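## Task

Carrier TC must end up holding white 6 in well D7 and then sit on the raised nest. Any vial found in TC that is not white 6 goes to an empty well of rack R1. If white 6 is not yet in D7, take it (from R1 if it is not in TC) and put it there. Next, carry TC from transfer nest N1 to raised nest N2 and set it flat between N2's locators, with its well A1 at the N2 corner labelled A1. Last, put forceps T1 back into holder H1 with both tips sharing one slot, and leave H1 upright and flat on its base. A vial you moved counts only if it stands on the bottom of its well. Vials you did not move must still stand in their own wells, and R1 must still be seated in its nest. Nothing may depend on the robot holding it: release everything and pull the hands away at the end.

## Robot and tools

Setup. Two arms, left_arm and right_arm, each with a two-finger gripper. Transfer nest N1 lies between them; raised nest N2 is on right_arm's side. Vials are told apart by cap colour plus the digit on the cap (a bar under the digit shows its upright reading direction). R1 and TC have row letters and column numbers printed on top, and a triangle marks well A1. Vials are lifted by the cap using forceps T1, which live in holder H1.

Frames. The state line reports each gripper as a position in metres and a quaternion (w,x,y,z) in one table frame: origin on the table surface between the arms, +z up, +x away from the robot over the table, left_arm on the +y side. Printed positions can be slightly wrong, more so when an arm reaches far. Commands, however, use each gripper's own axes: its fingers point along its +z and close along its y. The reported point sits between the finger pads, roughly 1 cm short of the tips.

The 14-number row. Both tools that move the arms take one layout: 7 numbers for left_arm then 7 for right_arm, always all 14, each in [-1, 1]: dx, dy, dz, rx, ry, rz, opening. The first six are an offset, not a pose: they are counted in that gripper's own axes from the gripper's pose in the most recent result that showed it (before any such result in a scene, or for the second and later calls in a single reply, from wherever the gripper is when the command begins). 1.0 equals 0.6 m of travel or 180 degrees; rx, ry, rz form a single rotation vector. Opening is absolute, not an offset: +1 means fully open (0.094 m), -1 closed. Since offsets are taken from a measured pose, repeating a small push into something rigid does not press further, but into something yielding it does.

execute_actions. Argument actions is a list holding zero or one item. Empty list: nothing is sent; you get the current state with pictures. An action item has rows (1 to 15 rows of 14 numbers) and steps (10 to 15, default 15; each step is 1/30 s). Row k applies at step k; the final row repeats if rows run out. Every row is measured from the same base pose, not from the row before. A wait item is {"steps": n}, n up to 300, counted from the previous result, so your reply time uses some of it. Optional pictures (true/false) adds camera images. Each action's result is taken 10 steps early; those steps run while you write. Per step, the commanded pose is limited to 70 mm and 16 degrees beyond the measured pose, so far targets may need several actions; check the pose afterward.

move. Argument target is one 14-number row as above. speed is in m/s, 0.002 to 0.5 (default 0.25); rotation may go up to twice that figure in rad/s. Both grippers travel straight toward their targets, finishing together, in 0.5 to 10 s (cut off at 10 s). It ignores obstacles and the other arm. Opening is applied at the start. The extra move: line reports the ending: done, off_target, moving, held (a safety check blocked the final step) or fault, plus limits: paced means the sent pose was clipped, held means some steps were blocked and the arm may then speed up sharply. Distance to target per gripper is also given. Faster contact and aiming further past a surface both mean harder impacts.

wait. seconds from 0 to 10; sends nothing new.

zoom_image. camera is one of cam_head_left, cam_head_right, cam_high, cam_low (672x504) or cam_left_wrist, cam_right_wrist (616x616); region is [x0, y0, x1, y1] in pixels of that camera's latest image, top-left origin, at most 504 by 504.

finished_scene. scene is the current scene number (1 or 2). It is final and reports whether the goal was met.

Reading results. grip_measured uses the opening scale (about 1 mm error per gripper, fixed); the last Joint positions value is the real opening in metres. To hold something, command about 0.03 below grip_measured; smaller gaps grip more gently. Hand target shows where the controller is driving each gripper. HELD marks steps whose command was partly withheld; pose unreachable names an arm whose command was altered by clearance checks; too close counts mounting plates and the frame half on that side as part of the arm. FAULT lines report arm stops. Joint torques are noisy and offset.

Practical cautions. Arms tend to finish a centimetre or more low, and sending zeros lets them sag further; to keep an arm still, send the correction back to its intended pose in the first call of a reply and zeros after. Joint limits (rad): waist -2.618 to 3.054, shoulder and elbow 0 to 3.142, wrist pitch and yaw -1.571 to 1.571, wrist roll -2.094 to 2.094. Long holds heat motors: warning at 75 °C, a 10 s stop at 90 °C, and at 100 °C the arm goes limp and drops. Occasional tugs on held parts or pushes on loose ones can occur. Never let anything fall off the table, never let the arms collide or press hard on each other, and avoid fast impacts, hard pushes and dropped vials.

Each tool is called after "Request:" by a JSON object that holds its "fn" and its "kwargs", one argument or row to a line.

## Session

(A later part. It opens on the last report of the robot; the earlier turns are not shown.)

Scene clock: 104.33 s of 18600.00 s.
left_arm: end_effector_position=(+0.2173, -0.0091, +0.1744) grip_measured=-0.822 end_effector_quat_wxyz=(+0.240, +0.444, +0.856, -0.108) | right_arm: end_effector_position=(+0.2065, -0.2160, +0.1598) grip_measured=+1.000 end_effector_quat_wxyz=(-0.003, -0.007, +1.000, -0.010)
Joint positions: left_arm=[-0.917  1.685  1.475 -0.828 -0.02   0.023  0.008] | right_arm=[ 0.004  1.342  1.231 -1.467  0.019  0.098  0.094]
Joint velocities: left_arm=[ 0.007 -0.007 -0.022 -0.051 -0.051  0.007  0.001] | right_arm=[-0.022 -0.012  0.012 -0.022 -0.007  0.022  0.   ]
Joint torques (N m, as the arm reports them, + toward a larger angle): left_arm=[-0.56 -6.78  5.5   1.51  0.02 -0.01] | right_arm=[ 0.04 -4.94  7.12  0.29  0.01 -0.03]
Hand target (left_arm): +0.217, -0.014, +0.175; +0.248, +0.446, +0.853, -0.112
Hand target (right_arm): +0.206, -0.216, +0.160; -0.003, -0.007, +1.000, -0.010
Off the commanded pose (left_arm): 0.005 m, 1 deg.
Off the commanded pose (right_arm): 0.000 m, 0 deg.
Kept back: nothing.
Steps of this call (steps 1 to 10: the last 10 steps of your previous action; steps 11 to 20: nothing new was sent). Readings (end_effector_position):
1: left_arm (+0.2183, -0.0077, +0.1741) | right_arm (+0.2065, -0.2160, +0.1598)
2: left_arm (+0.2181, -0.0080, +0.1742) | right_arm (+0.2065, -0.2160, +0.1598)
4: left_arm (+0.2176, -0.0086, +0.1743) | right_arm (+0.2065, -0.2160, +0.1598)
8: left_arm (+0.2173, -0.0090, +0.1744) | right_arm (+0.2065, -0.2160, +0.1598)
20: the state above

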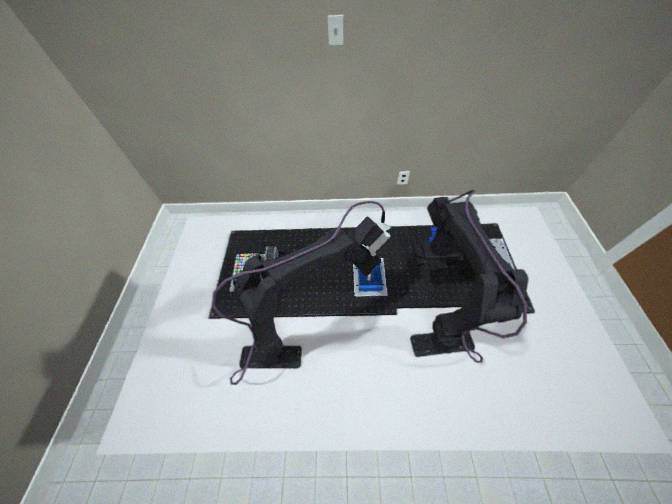

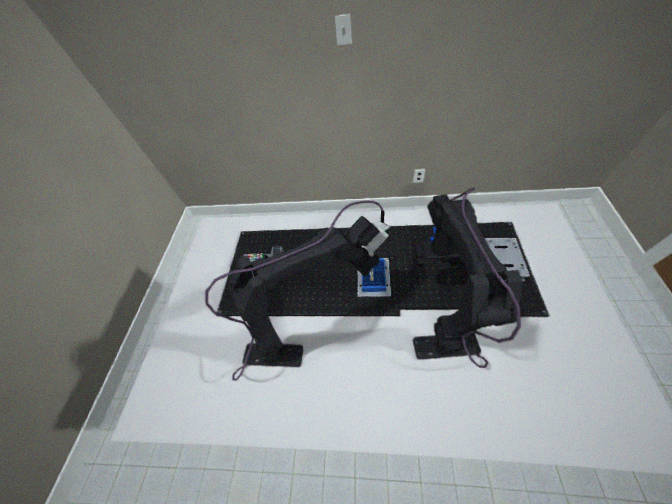

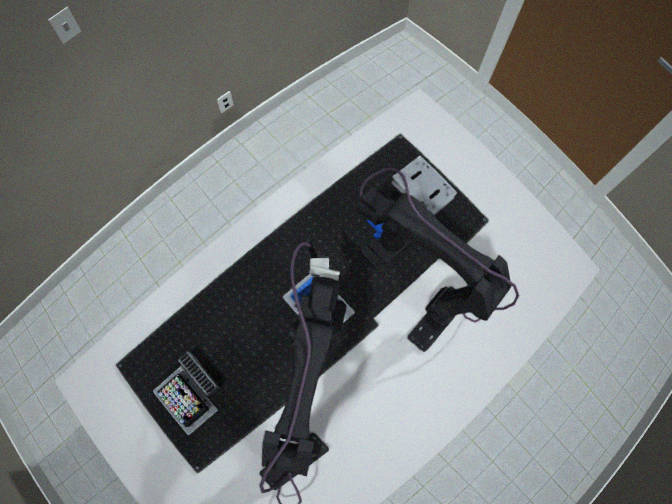

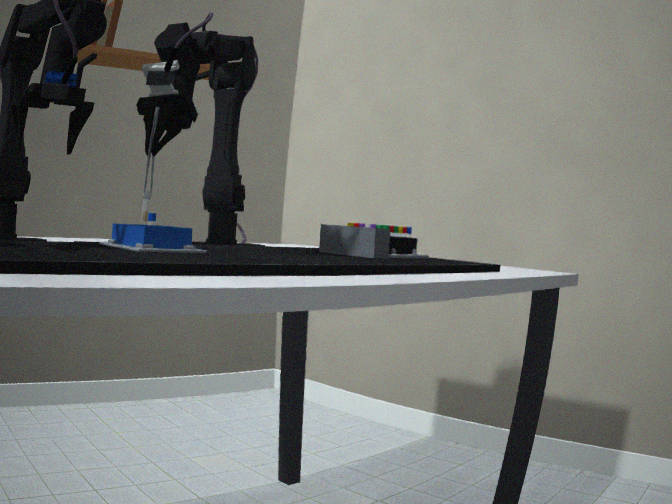

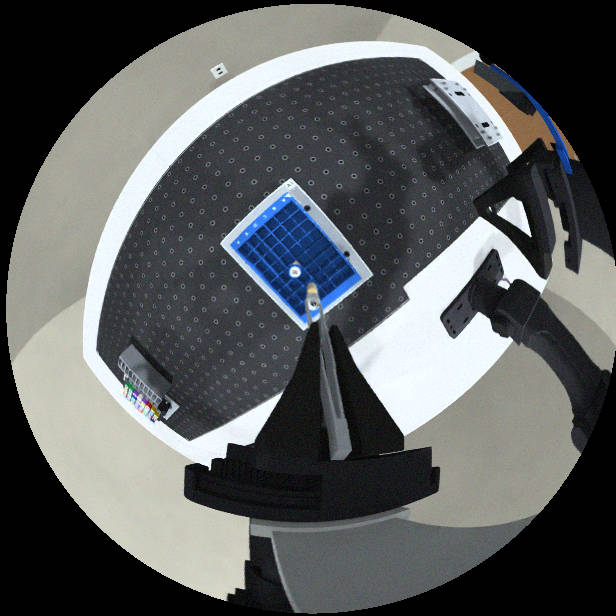

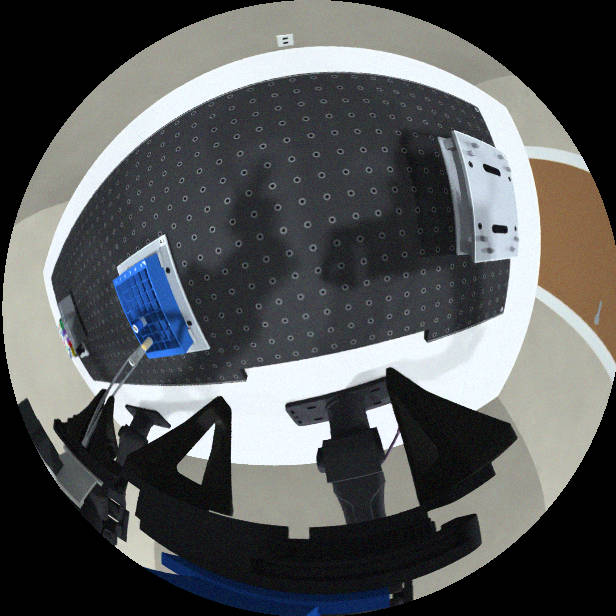

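Request:
{"fn": "execute_actions", "kwargs": {
  "actions": [
    {"rows": [[-0.0042,-0.0035,0.0056,0.0006,-0.0038,0.0013,-0.83,0,0,0,0,0,0,1],[-0.0035,-0.0036,0.0076,0.0007,-0.0029,0.0013,-0.83,0,0,0,0,0,0,1],[-0.0027,-0.0036,0.0095,0.0007,-0.0019,0.0013,-0.83,0,0,0,0,0,0,1],[-0.0022,-0.0037,0.0108,0.0007,-0.0013,0.0013,-0.83,0,0,0,0,0,0,1],[-0.0017,-0.0037,0.0121,0.0008,-0.0006,0.0014,-0.83,0,0,0,0,0,0,1],[-0.0012,-0.0037,0.0134,0.0008,0.0000,0.0014,-0.83,0,0,0,0,0,0,1]], "steps": 15}
  ]
}}

Request:
{"fn": "execute_actions", "kwargs": {
  "actions": [
    {"steps": 16}
  ],
  "pictures": true
}}

Request:
{"fn": "zoom_image", "kwargs": {
  "camera": "cam_left_wrist",
  "region": [285, 255, 335, 305]
}}

Request:
{"fn": "zoom_image", "kwargs": {
  "camera": "cam_low",
  "region": [110, 170, 190, 250]
}}

Scene clock: 105.83 s of 18600.00 s.
left_arm: end_effector_position=(+0.2174, -0.0091, +0.1739) grip_measured=-0.822 end_effector_quat_wxyz=(+0.240, +0.444, +0.857, -0.108) | right_arm: end_effector_position=(+0.2065, -0.2160, +0.1598) grip_measured=+1.000 end_effector_quat_wxyz=(-0.003, -0.007, +1.000, -0.010)
Joint positions: left_arm=[-0.917  1.686  1.475 -0.828 -0.02   0.023  0.008] | right_arm=[ 0.004  1.342  1.231 -1.467  0.019  0.098  0.094]
Joint velocities: left_arm=[ 0.002  0.022  0.002  0.037 -0.051  0.022  0.   ] | right_arm=[-0.012 -0.002 -0.012 -0.037 -0.037  0.022  0.   ]
Joint torques (N m, as the arm reports them, + toward a larger angle): left_arm=[-0.39 -5.88  5.66  1.5   0.01 -0.01] | right_arm=[ 0.06 -5.01  7.17  0.27  0.03 -0.03]
Steps of this call (steps 1 to 40: nothing new was sent; steps 41 to 45: the first 5 steps of this action). Readings (end_effector_position):
41: left_arm (+0.2173, -0.0091, +0.1744) | right_arm (+0.2065, -0.2160, +0.1598)
42: left_arm (+0.2173, -0.0091, +0.1744) | right_arm (+0.2065, -0.2160, +0.1598)
44: left_arm (+0.2173, -0.0091, +0.1744) | right_arm (+0.2065, -0.2160, +0.1598)
45: the state above

Scene clock: 106.37 s of 18600.00 s.
left_arm: end_effector_position=(+0.2179, -0.0099, +0.1684) grip_measured=-0.822 end_effector_quat_wxyz=(+0.234, +0.445, +0.858, -0.105) | right_arm: end_effector_position=(+0.2065, -0.2160, +0.1598) grip_measured=+1.000 end_effector_quat_wxyz=(-0.003, -0.007, +1.000, -0.010)
Joint positions: left_arm=[-0.917  1.7    1.475 -0.827 -0.02   0.023  0.008] | right_arm=[ 0.004  1.342  1.231 -1.467  0.019  0.098  0.094]
Joint velocities: left_arm=[-0.017 -0.002  0.012  0.007 -0.007 -0.022 -0.   ] | right_arm=[-0.002 -0.012  0.002 -0.022 -0.022 -0.022  0.   ]
Joint torques (N m, as the arm reports them, + toward a larger angle): left_arm=[-0.41 -6.75  5.68  1.48  0.02 -0.01] | right_arm=[ 0.05 -4.98  7.13  0.29  0.02 -0.03]
Hand target (left_arm): +0.218, -0.014, +0.168; +0.240, +0.446, +0.855, -0.108
Hand target (right_arm): +0.206, -0.216, +0.160; -0.003, -0.007, +1.000, -0.010
Off the commanded pose (left_arm): 0.004 m, 1 deg.
Off the commanded pose (right_arm): 0.000 m, 0 deg.
Kept back: nothing.
Steps of this call (steps 1 to 10: the last 10 steps of your previous action; steps 11 to 16: nothing new was sent). Readings (end_effector_position):
1: left_arm (+0.2175, -0.0093, +0.1734) | right_arm (+0.2065, -0.2160, +0.1598)
2: left_arm (+0.2176, -0.0094, +0.1725) | right_arm (+0.2065, -0.2160, +0.1598)
4: left_arm (+0.2177, -0.0097, +0.1703) | right_arm (+0.2065, -0.2160, +0.1598)
8: left_arm (+0.2179, -0.0099, +0.1684) | right_arm (+0.2065, -0.2160, +0.1598)
16: the state above

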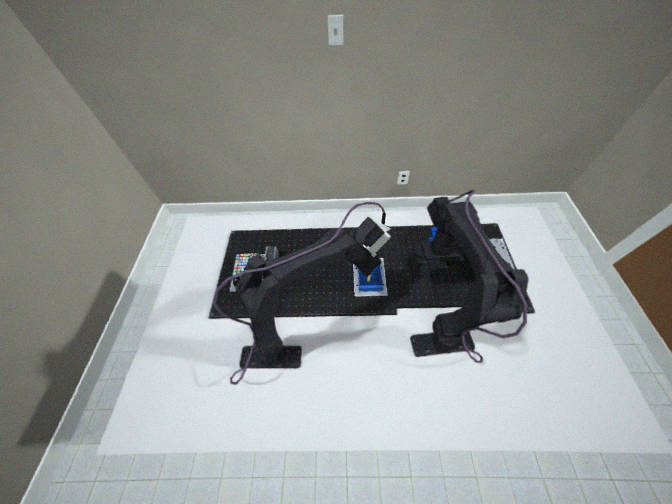

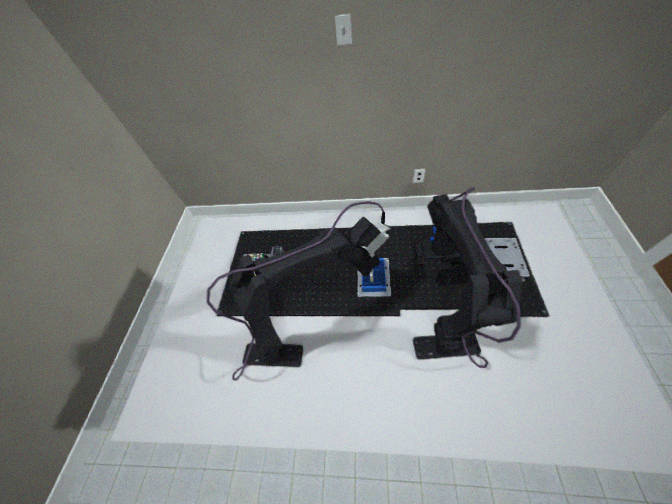

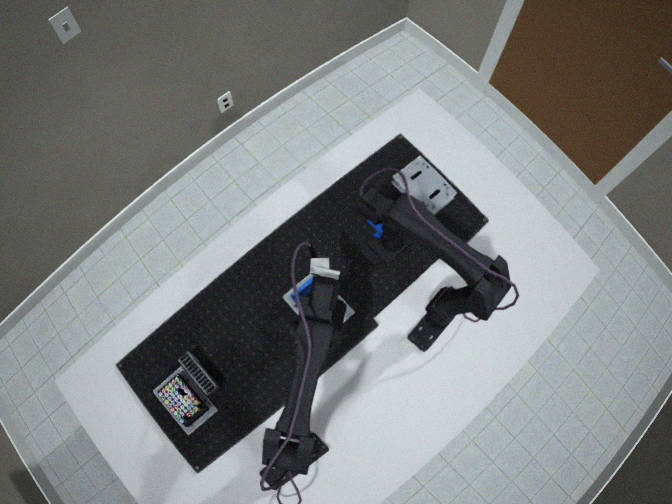

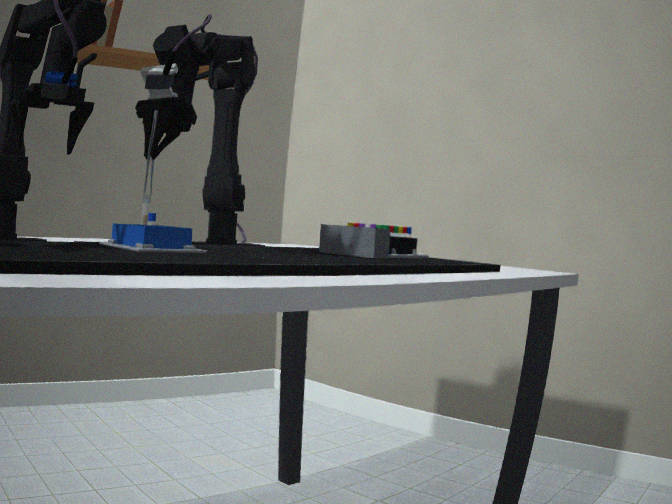

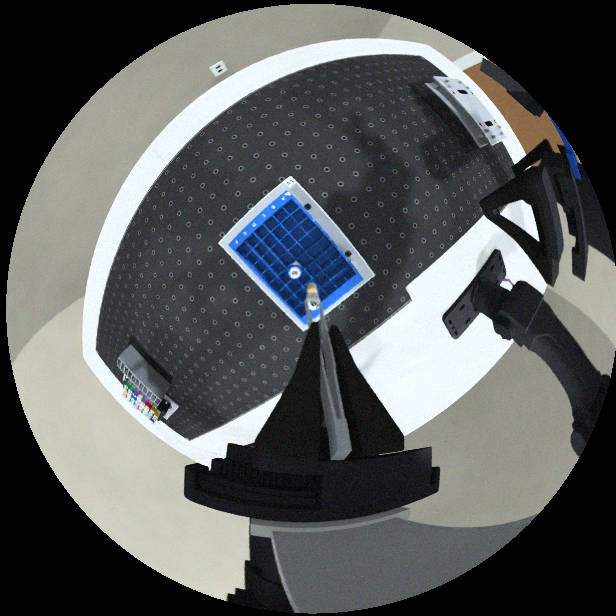

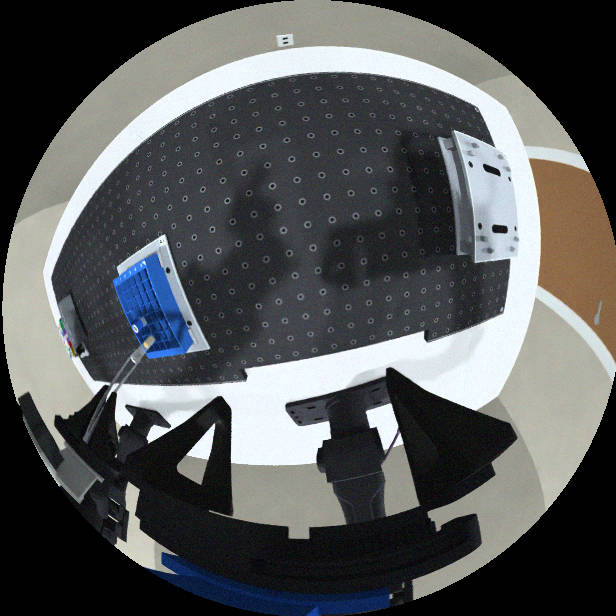

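Region (285, 255, 335, 305) of cam_left_wrist's 616x616 image, scaled by 10.080, with more detail than that image has.

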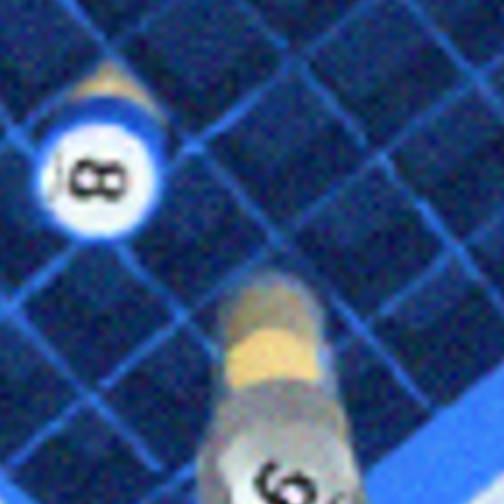

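Region (110, 170, 190, 250) of cam_low's 672x504 image, scaled by 6.300, with more detail than that image has.

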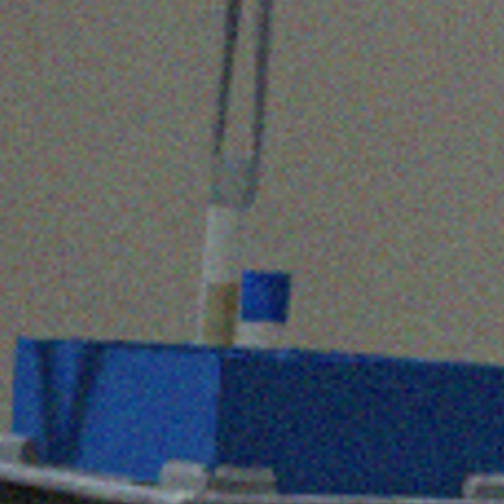

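Request:
{"fn": "execute_actions", "kwargs": {
  "actions": [
    {"rows": [[-0.0035,-0.0036,0.0076,0.0007,-0.0029,0.0013,-0.83,0,0,0,0,0,0,1],[-0.0031,-0.0036,0.0095,0.0007,-0.0022,0.0013,-0.83,0,0,0,0,0,0,1],[-0.0030,-0.0037,0.0108,0.0007,-0.0019,0.0013,-0.83,0,0,0,0,0,0,1],[-0.0029,-0.0037,0.0121,0.0008,-0.0016,0.0014,-0.83,0,0,0,0,0,0,1],[-0.0033,-0.0036,0.0134,0.0008,-0.0016,0.0014,-0.83,0,0,0,0,0,0,1]], "steps": 15}
  ]
}}

Request:
{"fn": "execute_actions", "kwargs": {
  "actions": [
    {"steps": 16}
  ],
  "pictures": true
}}

Request:
{"fn": "zoom_image", "kwargs": {
  "camera": "cam_left_wrist",
  "region": [285, 255, 335, 305]
}}

Request:
{"fn": "zoom_image", "kwargs": {
  "camera": "cam_low",
  "region": [110, 170, 190, 250]
}}

Scene clock: 108.00 s of 18600.00 s.
left_arm: end_effector_position=(+0.2181, -0.0102, +0.1676) grip_measured=-0.822 end_effector_quat_wxyz=(+0.234, +0.445, +0.858, -0.105) | right_arm: end_effector_position=(+0.2065, -0.2160, +0.1598) grip_measured=+1.000 end_effector_quat_wxyz=(-0.003, -0.007, +1.000, -0.010)
Joint positions: left_arm=[-0.917  1.702  1.475 -0.826 -0.02   0.023  0.008] | right_arm=[ 0.004  1.342  1.231 -1.467  0.019  0.098  0.094]
Joint velocities: left_arm=[-0.002  0.066  0.012  0.007 -0.037  0.007  0.001] | right_arm=[-0.007 -0.007  0.002 -0.022 -0.066 -0.051  0.   ]
Joint torques (N m, as the arm reports them, + toward a larger angle): left_arm=[-0.41 -6.12  5.58  1.46  0.02 -0.02] | right_arm=[ 0.06 -5.    7.1   0.28  0.01 -0.03]
Steps of this call (steps 1 to 44: nothing new was sent; steps 45 to 49: the first 5 steps of this action). Readings (end_effector_position):
45: left_arm (+0.2179, -0.0099, +0.1684) | right_arm (+0.2065, -0.2160, +0.1598)
46: left_arm (+0.2179, -0.0099, +0.1684) | right_arm (+0.2065, -0.2160, +0.1598)
48: left_arm (+0.2179, -0.0099, +0.1681) | right_arm (+0.2065, -0.2160, +0.1598)
49: the state above

Scene clock: 108.53 s of 18600.00 s.
left_arm: end_effector_position=(+0.2187, -0.0109, +0.1628) grip_measured=-0.822 end_effector_quat_wxyz=(+0.229, +0.446, +0.859, -0.102) | right_arm: end_effector_position=(+0.2065, -0.2160, +0.1598) grip_measured=+1.000 end_effector_quat_wxyz=(-0.003, -0.007, +1.000, -0.010)
Joint positions: left_arm=[-0.917  1.714  1.475 -0.824 -0.02   0.023  0.008] | right_arm=[ 0.004  1.342  1.231 -1.467  0.019  0.098  0.094]
Joint velocities: left_arm=[-0.007  0.002 -0.017  0.051  0.022  0.051 -0.001] | right_arm=[-0.027 -0.002  0.002 -0.081 -0.037  0.022  0.   ]
Joint torques (N m, as the arm reports them, + toward a larger angle): left_arm=[-0.37 -6.78  5.62  1.46  0.01 -0.01] | right_arm=[ 0.06 -4.97  7.08  0.29  0.01 -0.03]
Hand target (left_arm): +0.219, -0.016, +0.163; +0.236, +0.447, +0.856, -0.106
Hand target (right_arm): +0.206, -0.216, +0.160; -0.003, -0.007, +1.000, -0.010
Off the commanded pose (left_arm): 0.005 m, 1 deg.
Off the commanded pose (right_arm): 0.000 m, 0 deg.
Kept back: nothing.
Steps of this call (steps 1 to 10: the last 10 steps of your previous action; steps 11 to 16: nothing new was sent). Readings (end_effector_position):
1: left_arm (+0.2183, -0.0104, +0.1668) | right_arm (+0.2065, -0.2160, +0.1598)
2: left_arm (+0.2184, -0.0106, +0.1658) | right_arm (+0.2065, -0.2160, +0.1598)
4: left_arm (+0.2186, -0.0108, +0.1637) | right_arm (+0.2065, -0.2160, +0.1598)
8: left_arm (+0.2186, -0.0109, +0.1628) | right_arm (+0.2065, -0.2160, +0.1598)
16: the state above

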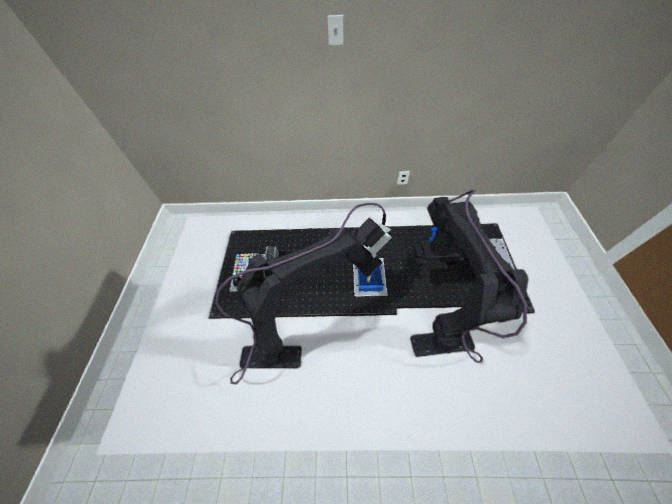

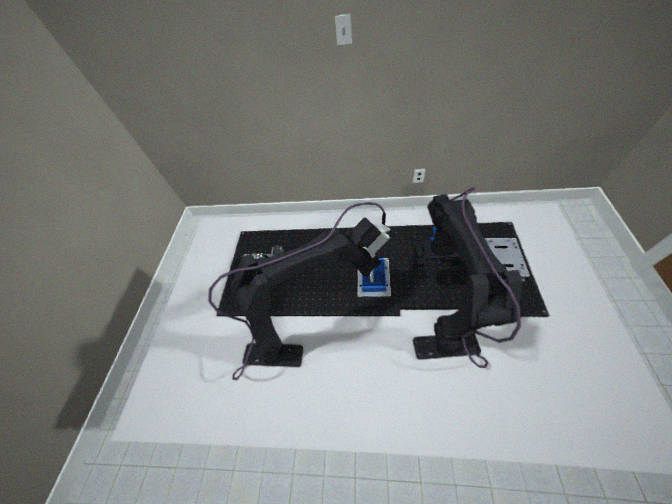

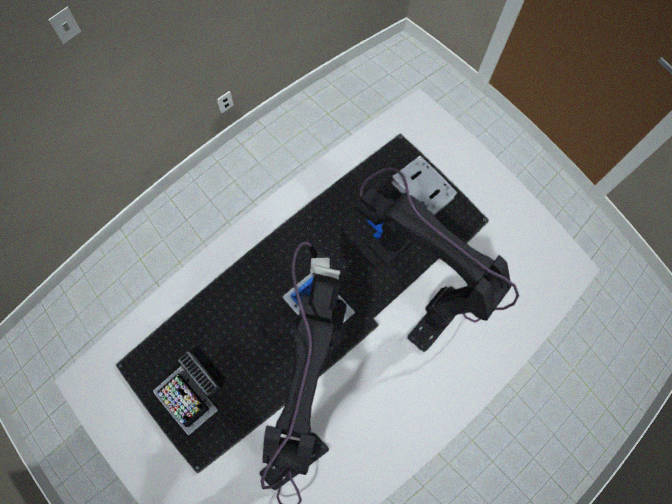

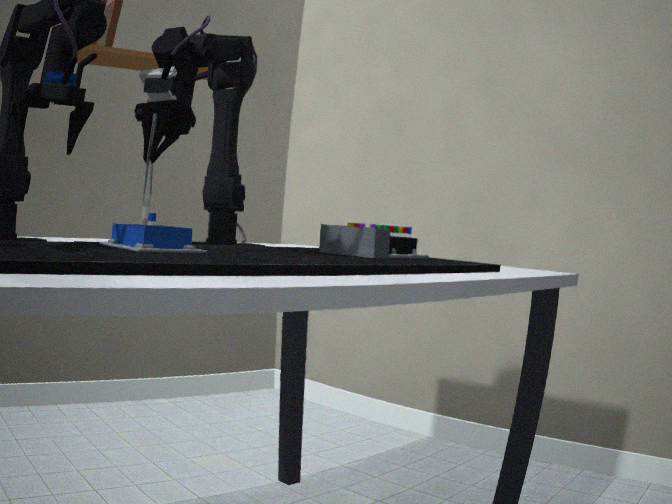

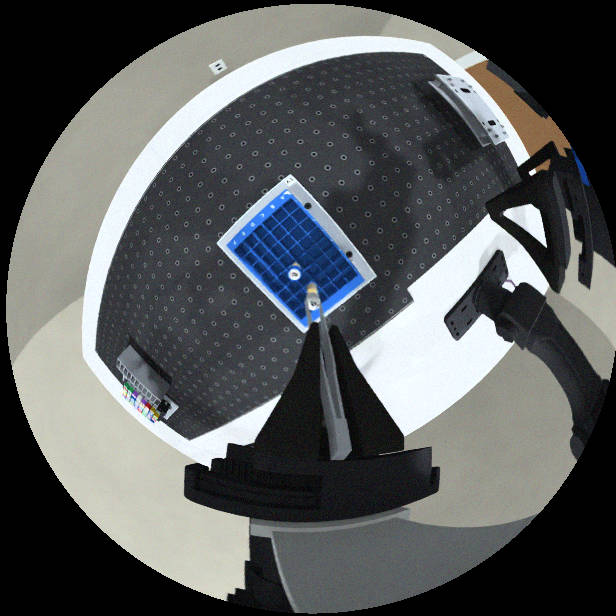

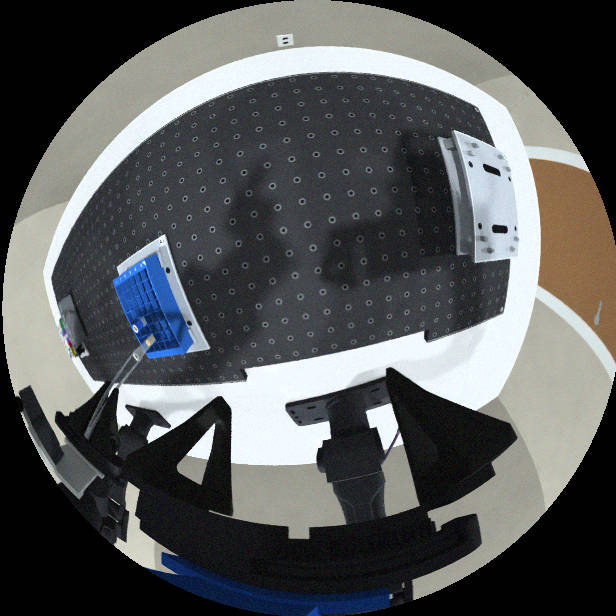

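Region (285, 255, 335, 305) of cam_left_wrist's 616x616 image, scaled by 10.080, with more detail than that image has.

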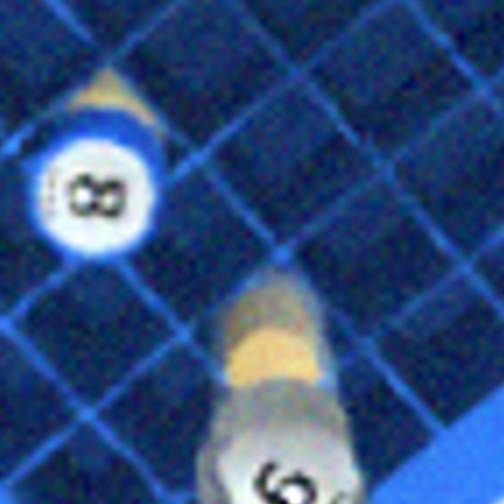

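Region (110, 170, 190, 250) of cam_low's 672x504 image, scaled by 6.300, with more detail than that image has.

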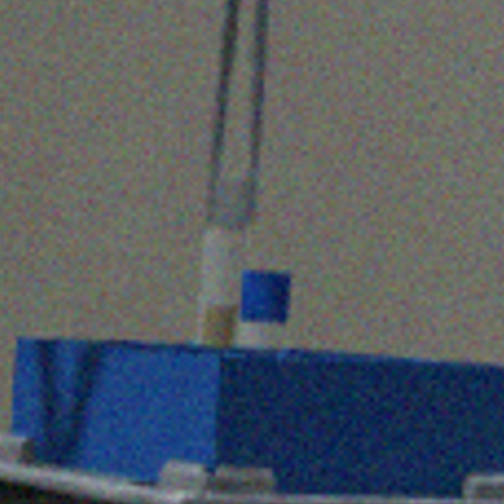

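Request:
{"fn": "execute_actions", "kwargs": {
  "actions": [
    {"rows": [[-0.0055,-0.0035,0.0048,0.0006,-0.0061,0.0013,-0.83,0,0,0,0,0,0,1],[-0.0050,-0.0035,0.0057,0.0006,-0.0061,0.0013,-0.83,0,0,0,0,0,0,1],[-0.0044,-0.0035,0.0067,0.0006,-0.0061,0.0013,-0.83,0,0,0,0,0,0,1],[-0.0039,-0.0035,0.0077,0.0006,-0.0061,0.0013,-0.83,0,0,0,0,0,0,1],[-0.0034,-0.0036,0.0086,0.0006,-0.0061,0.0013,-0.83,0,0,0,0,0,0,1],[-0.0028,-0.0036,0.0096,0.0006,-0.0061,0.0013,-0.83,0,0,0,0,0,0,1],[-0.0023,-0.0036,0.0106,0.0006,-0.0061,0.0013,-0.83,0,0,0,0,0,0,1],[-0.0017,-0.0037,0.0115,0.0006,-0.0061,0.0013,-0.83,0,0,0,0,0,0,1],[-0.0012,-0.0037,0.0125,0.0006,-0.0061,0.0013,-0.83,0,0,0,0,0,0,1],[-0.0007,-0.0037,0.0135,0.0006,-0.0061,0.0013,-0.83,0,0,0,0,0,0,1],[-0.0001,-0.0038,0.0145,0.0006,-0.0061,0.0013,-0.83,0,0,0,0,0,0,1],[0.0004,-0.0038,0.0154,0.0006,-0.0061,0.0013,-0.83,0,0,0,0,0,0,1],[0.0010,-0.0038,0.0164,0.0006,-0.0061,0.0013,-0.83,0,0,0,0,0,0,1],[0.0015,-0.0039,0.0174,0.0006,-0.0061,0.0013,-0.83,0,0,0,0,0,0,1],[0.0020,-0.0039,0.0183,0.0006,-0.0061,0.0013,-0.83,0,0,0,0,0,0,1]], "steps": 15}
  ]
}}

Request:
{"fn": "execute_actions", "kwargs": {
  "actions": [
    {"steps": 22}
  ]
}}

Scene clock: 110.83 s of 18600.00 s.
left_arm: end_effector_position=(+0.2194, -0.0120, +0.1631) grip_measured=-0.822 end_effector_quat_wxyz=(+0.232, +0.445, +0.859, -0.104) | right_arm: end_effector_position=(+0.2065, -0.2160, +0.1598) grip_measured=+1.000 end_effector_quat_wxyz=(-0.003, -0.007, +1.000, -0.010)
Joint positions: left_arm=[-0.917  1.714  1.473 -0.816 -0.02   0.023  0.008] | right_arm=[ 0.004  1.342  1.231 -1.467  0.019  0.098  0.094]
Joint velocities: left_arm=[-0.002 -0.002 -0.081  0.066 -0.007 -0.007 -0.   ] | right_arm=[-0.007  0.012 -0.007 -0.037  0.022  0.051  0.   ]
Joint torques (N m, as the arm reports them, + toward a larger angle): left_arm=[-0.41 -7.07  4.84  1.4   0.01 -0.01] | right_arm=[ 0.03 -4.96  7.15  0.28  0.02 -0.04]
Steps of this call (steps 1 to 64: nothing new was sent; steps 65 to 69: the first 5 steps of this action). Readings (end_effector_position):
65: left_arm (+0.2188, -0.0111, +0.1629) | right_arm (+0.2065, -0.2160, +0.1598)
66: left_arm (+0.2189, -0.0112, +0.1630) | right_arm (+0.2065, -0.2160, +0.1598)
68: left_arm (+0.2193, -0.0118, +0.1634) | right_arm (+0.2065, -0.2160, +0.1598)
69: the state above

Scene clock: 111.57 s of 18600.00 s.
left_arm: end_effector_position=(+0.2191, -0.0115, +0.1540) grip_measured=-0.822 end_effector_quat_wxyz=(+0.231, +0.445, +0.859, -0.103) | right_arm: end_effector_position=(+0.2065, -0.2160, +0.1598) grip_measured=+1.000 end_effector_quat_wxyz=(-0.003, -0.007, +1.000, -0.010)
Joint positions: left_arm=[-0.917  1.714  1.438 -0.784 -0.02   0.023  0.008] | right_arm=[ 0.004  1.342  1.231 -1.467  0.019  0.098  0.094]
Joint velocities: left_arm=[-0.007 -0.002 -0.022 -0.051  0.051  0.022  0.   ] | right_arm=[-0.007 -0.022  0.007 -0.007 -0.022  0.007  0.   ]
Joint torques (N m, as the arm reports them, + toward a larger angle): left_arm=[-0.41 -6.94  5.21  1.49  0.   -0.02] | right_arm=[ 0.05 -4.98  7.14  0.29  0.   -0.03]
Hand target (left_arm): +0.219, -0.016, +0.153; +0.237, +0.447, +0.856, -0.107
Hand target (right_arm): +0.206, -0.216, +0.160; -0.003, -0.007, +1.000, -0.010
Off the commanded pose (left_arm): 0.004 m, 1 deg.
Off the commanded pose (right_arm): 0.000 m, 0 deg.
Kept back: nothing.
Steps of this call (steps 1 to 10: the last 10 steps of your previous action; steps 11 to 22: nothing new was sent). Readings (end_effector_position):
1: left_arm (+0.2195, -0.0121, +0.1625) | right_arm (+0.2065, -0.2160, +0.1598)
2: left_arm (+0.2194, -0.0120, +0.1616) | right_arm (+0.2065, -0.2160, +0.1598)
4: left_arm (+0.2188, -0.0111, +0.1588) | right_arm (+0.2065, -0.2160, +0.1598)
8: left_arm (+0.2183, -0.0105, +0.1554) | right_arm (+0.2065, -0.2160, +0.1598)
22: the state above

Request:
{"fn": "execute_actions", "kwargs": {
  "actions": [
    {"rows": [[-0.0015,-0.0036,0.0063,0.0007,-0.0036,0.0013,-0.83,0,0,0,0,0,0,1],[-0.0009,-0.0037,0.0072,0.0007,-0.0036,0.0013,-0.83,0,0,0,0,0,0,1],[-0.0004,-0.0037,0.0082,0.0007,-0.0036,0.0013,-0.83,0,0,0,0,0,0,1],[0.0002,-0.0037,0.0092,0.0007,-0.0036,0.0013,-0.83,0,0,0,0,0,0,1],[0.0007,-0.0038,0.0102,0.0007,-0.0036,0.0013,-0.83,0,0,0,0,0,0,1],[0.0012,-0.0038,0.0111,0.0007,-0.0036,0.0013,-0.83,0,0,0,0,0,0,1],[0.0018,-0.0038,0.0121,0.0007,-0.0036,0.0013,-0.83,0,0,0,0,0,0,1],[0.0023,-0.0039,0.0131,0.0007,-0.0036,0.0013,-0.83,0,0,0,0,0,0,1],[0.0028,-0.0039,0.0140,0.0007,-0.0036,0.0013,-0.83,0,0,0,0,0,0,1],[0.0034,-0.0039,0.0150,0.0007,-0.0036,0.0013,-0.83,0,0,0,0,0,0,1],[0.0039,-0.0040,0.0160,0.0007,-0.0036,0.0013,-0.83,0,0,0,0,0,0,1],[0.0045,-0.0040,0.0169,0.0007,-0.0036,0.0013,-0.83,0,0,0,0,0,0,1],[0.0050,-0.0040,0.0179,0.0007,-0.0036,0.0013,-0.83,0,0,0,0,0,0,1],[0.0055,-0.0040,0.0189,0.0007,-0.0036,0.0013,-0.83,0,0,0,0,0,0,1],[0.0061,-0.0041,0.0199,0.0007,-0.0036,0.0013,-0.83,0,0,0,0,0,0,1]], "steps": 15}
  ]
}}

Request:
{"fn": "execute_actions", "kwargs": {
  "actions": [
    {"steps": 22}
  ],
  "pictures": true
}}

Request:
{"fn": "zoom_image", "kwargs": {
  "camera": "cam_low",
  "region": [110, 170, 190, 250]
}}

Request:
{"fn": "zoom_image", "kwargs": {
  "camera": "cam_left_wrist",
  "region": [275, 250, 345, 320]
}}

Scene clock: 113.20 s of 18600.00 s.
left_arm: end_effector_position=(+0.2193, -0.0118, +0.1531) grip_measured=-0.822 end_effector_quat_wxyz=(+0.232, +0.445, +0.859, -0.104) | right_arm: end_effector_position=(+0.2065, -0.2160, +0.1598) grip_measured=+1.000 end_effector_quat_wxyz=(-0.003, -0.007, +1.000, -0.010)
Joint positions: left_arm=[-0.917  1.714  1.433 -0.777 -0.02   0.023  0.008] | right_arm=[ 0.004  1.342  1.231 -1.467  0.019  0.098  0.094]
Joint velocities: left_arm=[-0.012 -0.007 -0.11   0.037 -0.066  0.051  0.   ] | right_arm=[-0.007 -0.002 -0.007 -0.007  0.022  0.022  0.   ]
Joint torques (N m, as the arm reports them, + toward a larger angle): left_arm=[-0.42 -6.95  5.03  1.43  0.   -0.02] | right_arm=[ 0.08 -4.96  7.13  0.29 -0.01 -0.03]
Steps of this call (steps 1 to 44: nothing new was sent; steps 45 to 49: the first 5 steps of this action). Readings (end_effector_position):
45: left_arm (+0.2191, -0.0115, +0.1540) | right_arm (+0.2065, -0.2160, +0.1598)
46: left_arm (+0.2192, -0.0116, +0.1541) | right_arm (+0.2065, -0.2160, +0.1598)
48: left_arm (+0.2193, -0.0118, +0.1537) | right_arm (+0.2065, -0.2160, +0.1598)
49: the state above

Scene clock: 113.93 s of 18600.00 s.
left_arm: end_effector_position=(+0.2187, -0.0110, +0.1443) grip_measured=-0.822 end_effector_quat_wxyz=(+0.231, +0.445, +0.859, -0.103) | right_arm: end_effector_position=(+0.2065, -0.2160, +0.1598) grip_measured=+1.000 end_effector_quat_wxyz=(-0.003, -0.007, +1.000, -0.010)
Joint positions: left_arm=[-0.917  1.714  1.399 -0.745 -0.02   0.023  0.008] | right_arm=[ 0.004  1.342  1.231 -1.467  0.019  0.098  0.094]
Joint velocities: left_arm=[ 0.002 -0.022  0.007  0.037  0.051  0.037  0.   ] | right_arm=[-0.007  0.027 -0.012  0.007 -0.007  0.022  0.   ]
Joint torques (N m, as the arm reports them, + toward a larger angle): left_arm=[-0.42 -6.74  5.18  1.47 -0.01 -0.02] | right_arm=[ 0.05 -4.96  7.11  0.27  0.02 -0.02]
Hand target (left_arm): +0.219, -0.015, +0.142; +0.235, +0.447, +0.857, -0.106
Hand target (right_arm): +0.206, -0.216, +0.160; -0.003, -0.007, +1.000, -0.010
Off the commanded pose (left_arm): 0.005 m, 1 deg.
Off the commanded pose (right_arm): 0.000 m, 0 deg.
Kept back: nothing.
Steps of this call (steps 1 to 10: the last 10 steps of your previous action; steps 11 to 22: nothing new was sent). Readings (end_effector_position):
1: left_arm (+0.2191, -0.0115, +0.1520) | right_arm (+0.2065, -0.2160, +0.1598)
2: left_arm (+0.2188, -0.0111, +0.1506) | right_arm (+0.2065, -0.2160, +0.1598)
4: left_arm (+0.2182, -0.0103, +0.1483) | right_arm (+0.2065, -0.2160, +0.1598)
8: left_arm (+0.2183, -0.0105, +0.1461) | right_arm (+0.2065, -0.2160, +0.1598)
22: the state above

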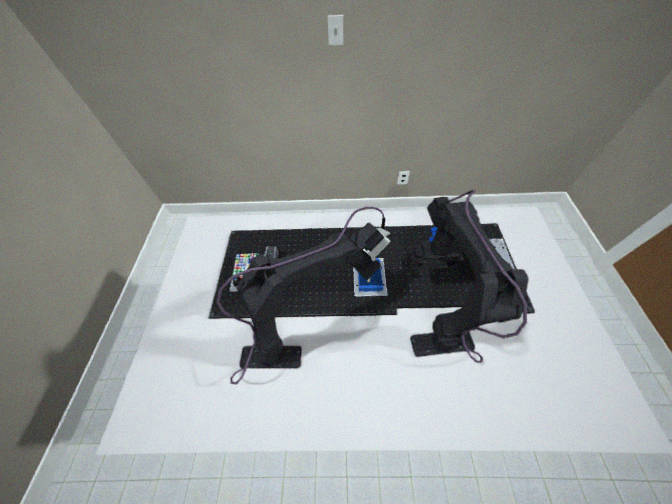

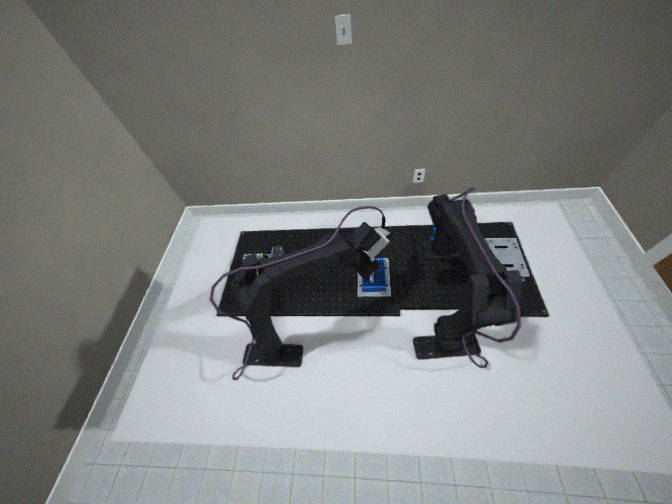

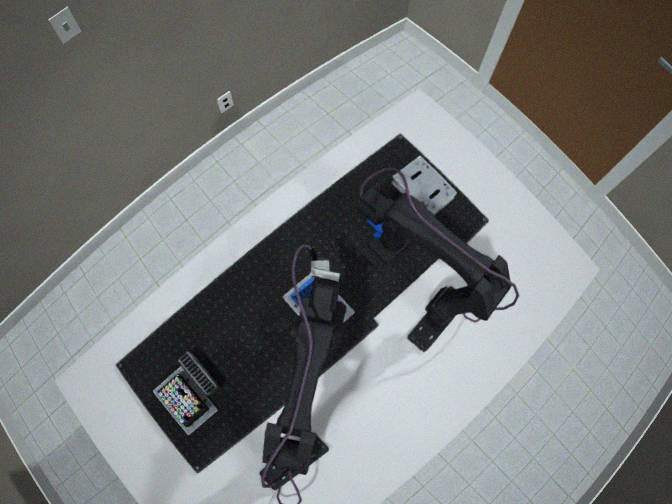

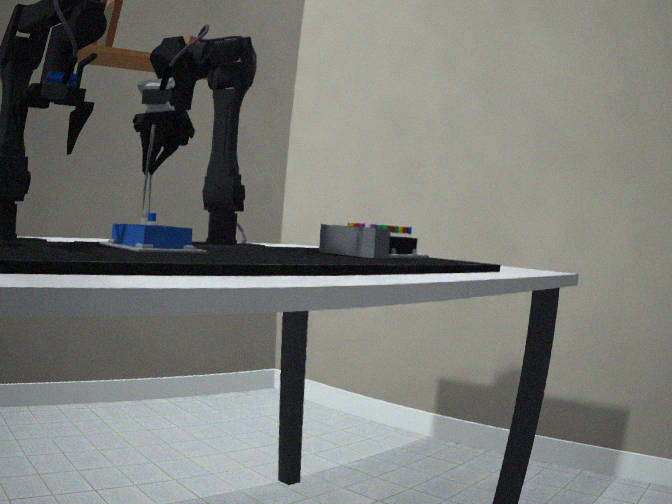

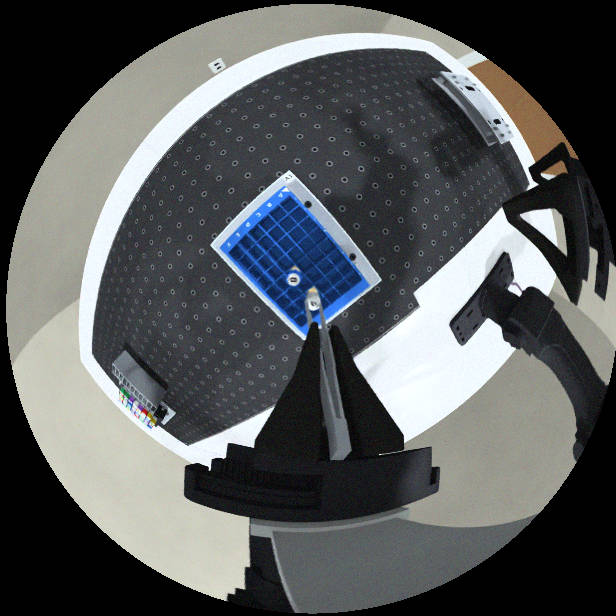

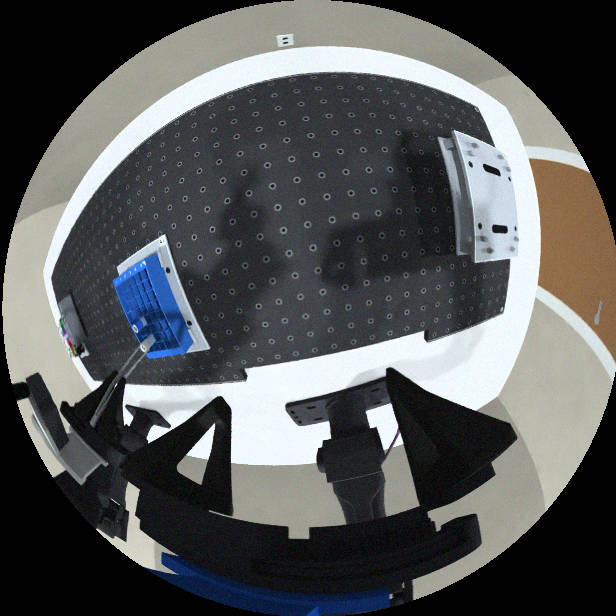

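Region (110, 170, 190, 250) of cam_low's 672x504 image, scaled by 6.300, with more detail than that image has.

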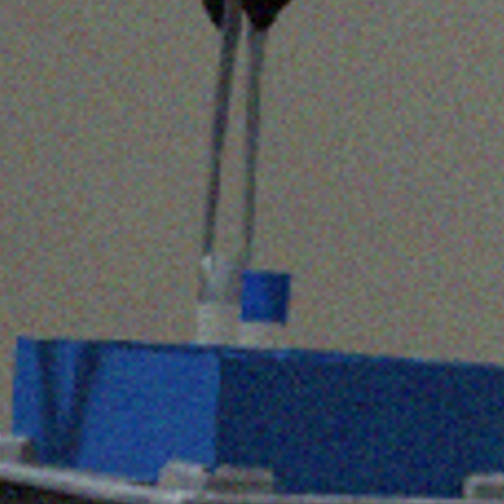

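Region (275, 250, 345, 320) of cam_left_wrist's 616x616 image, scaled by 7.200, with more detail than that image has.

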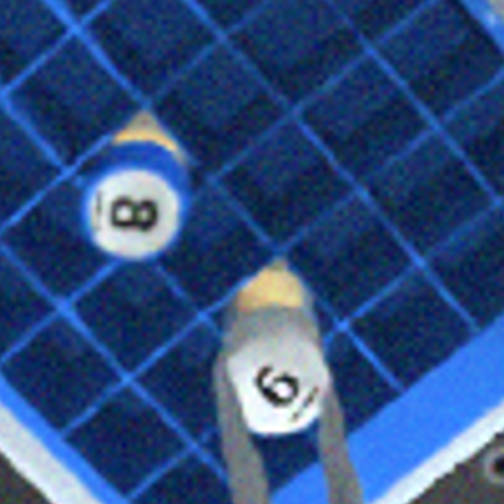

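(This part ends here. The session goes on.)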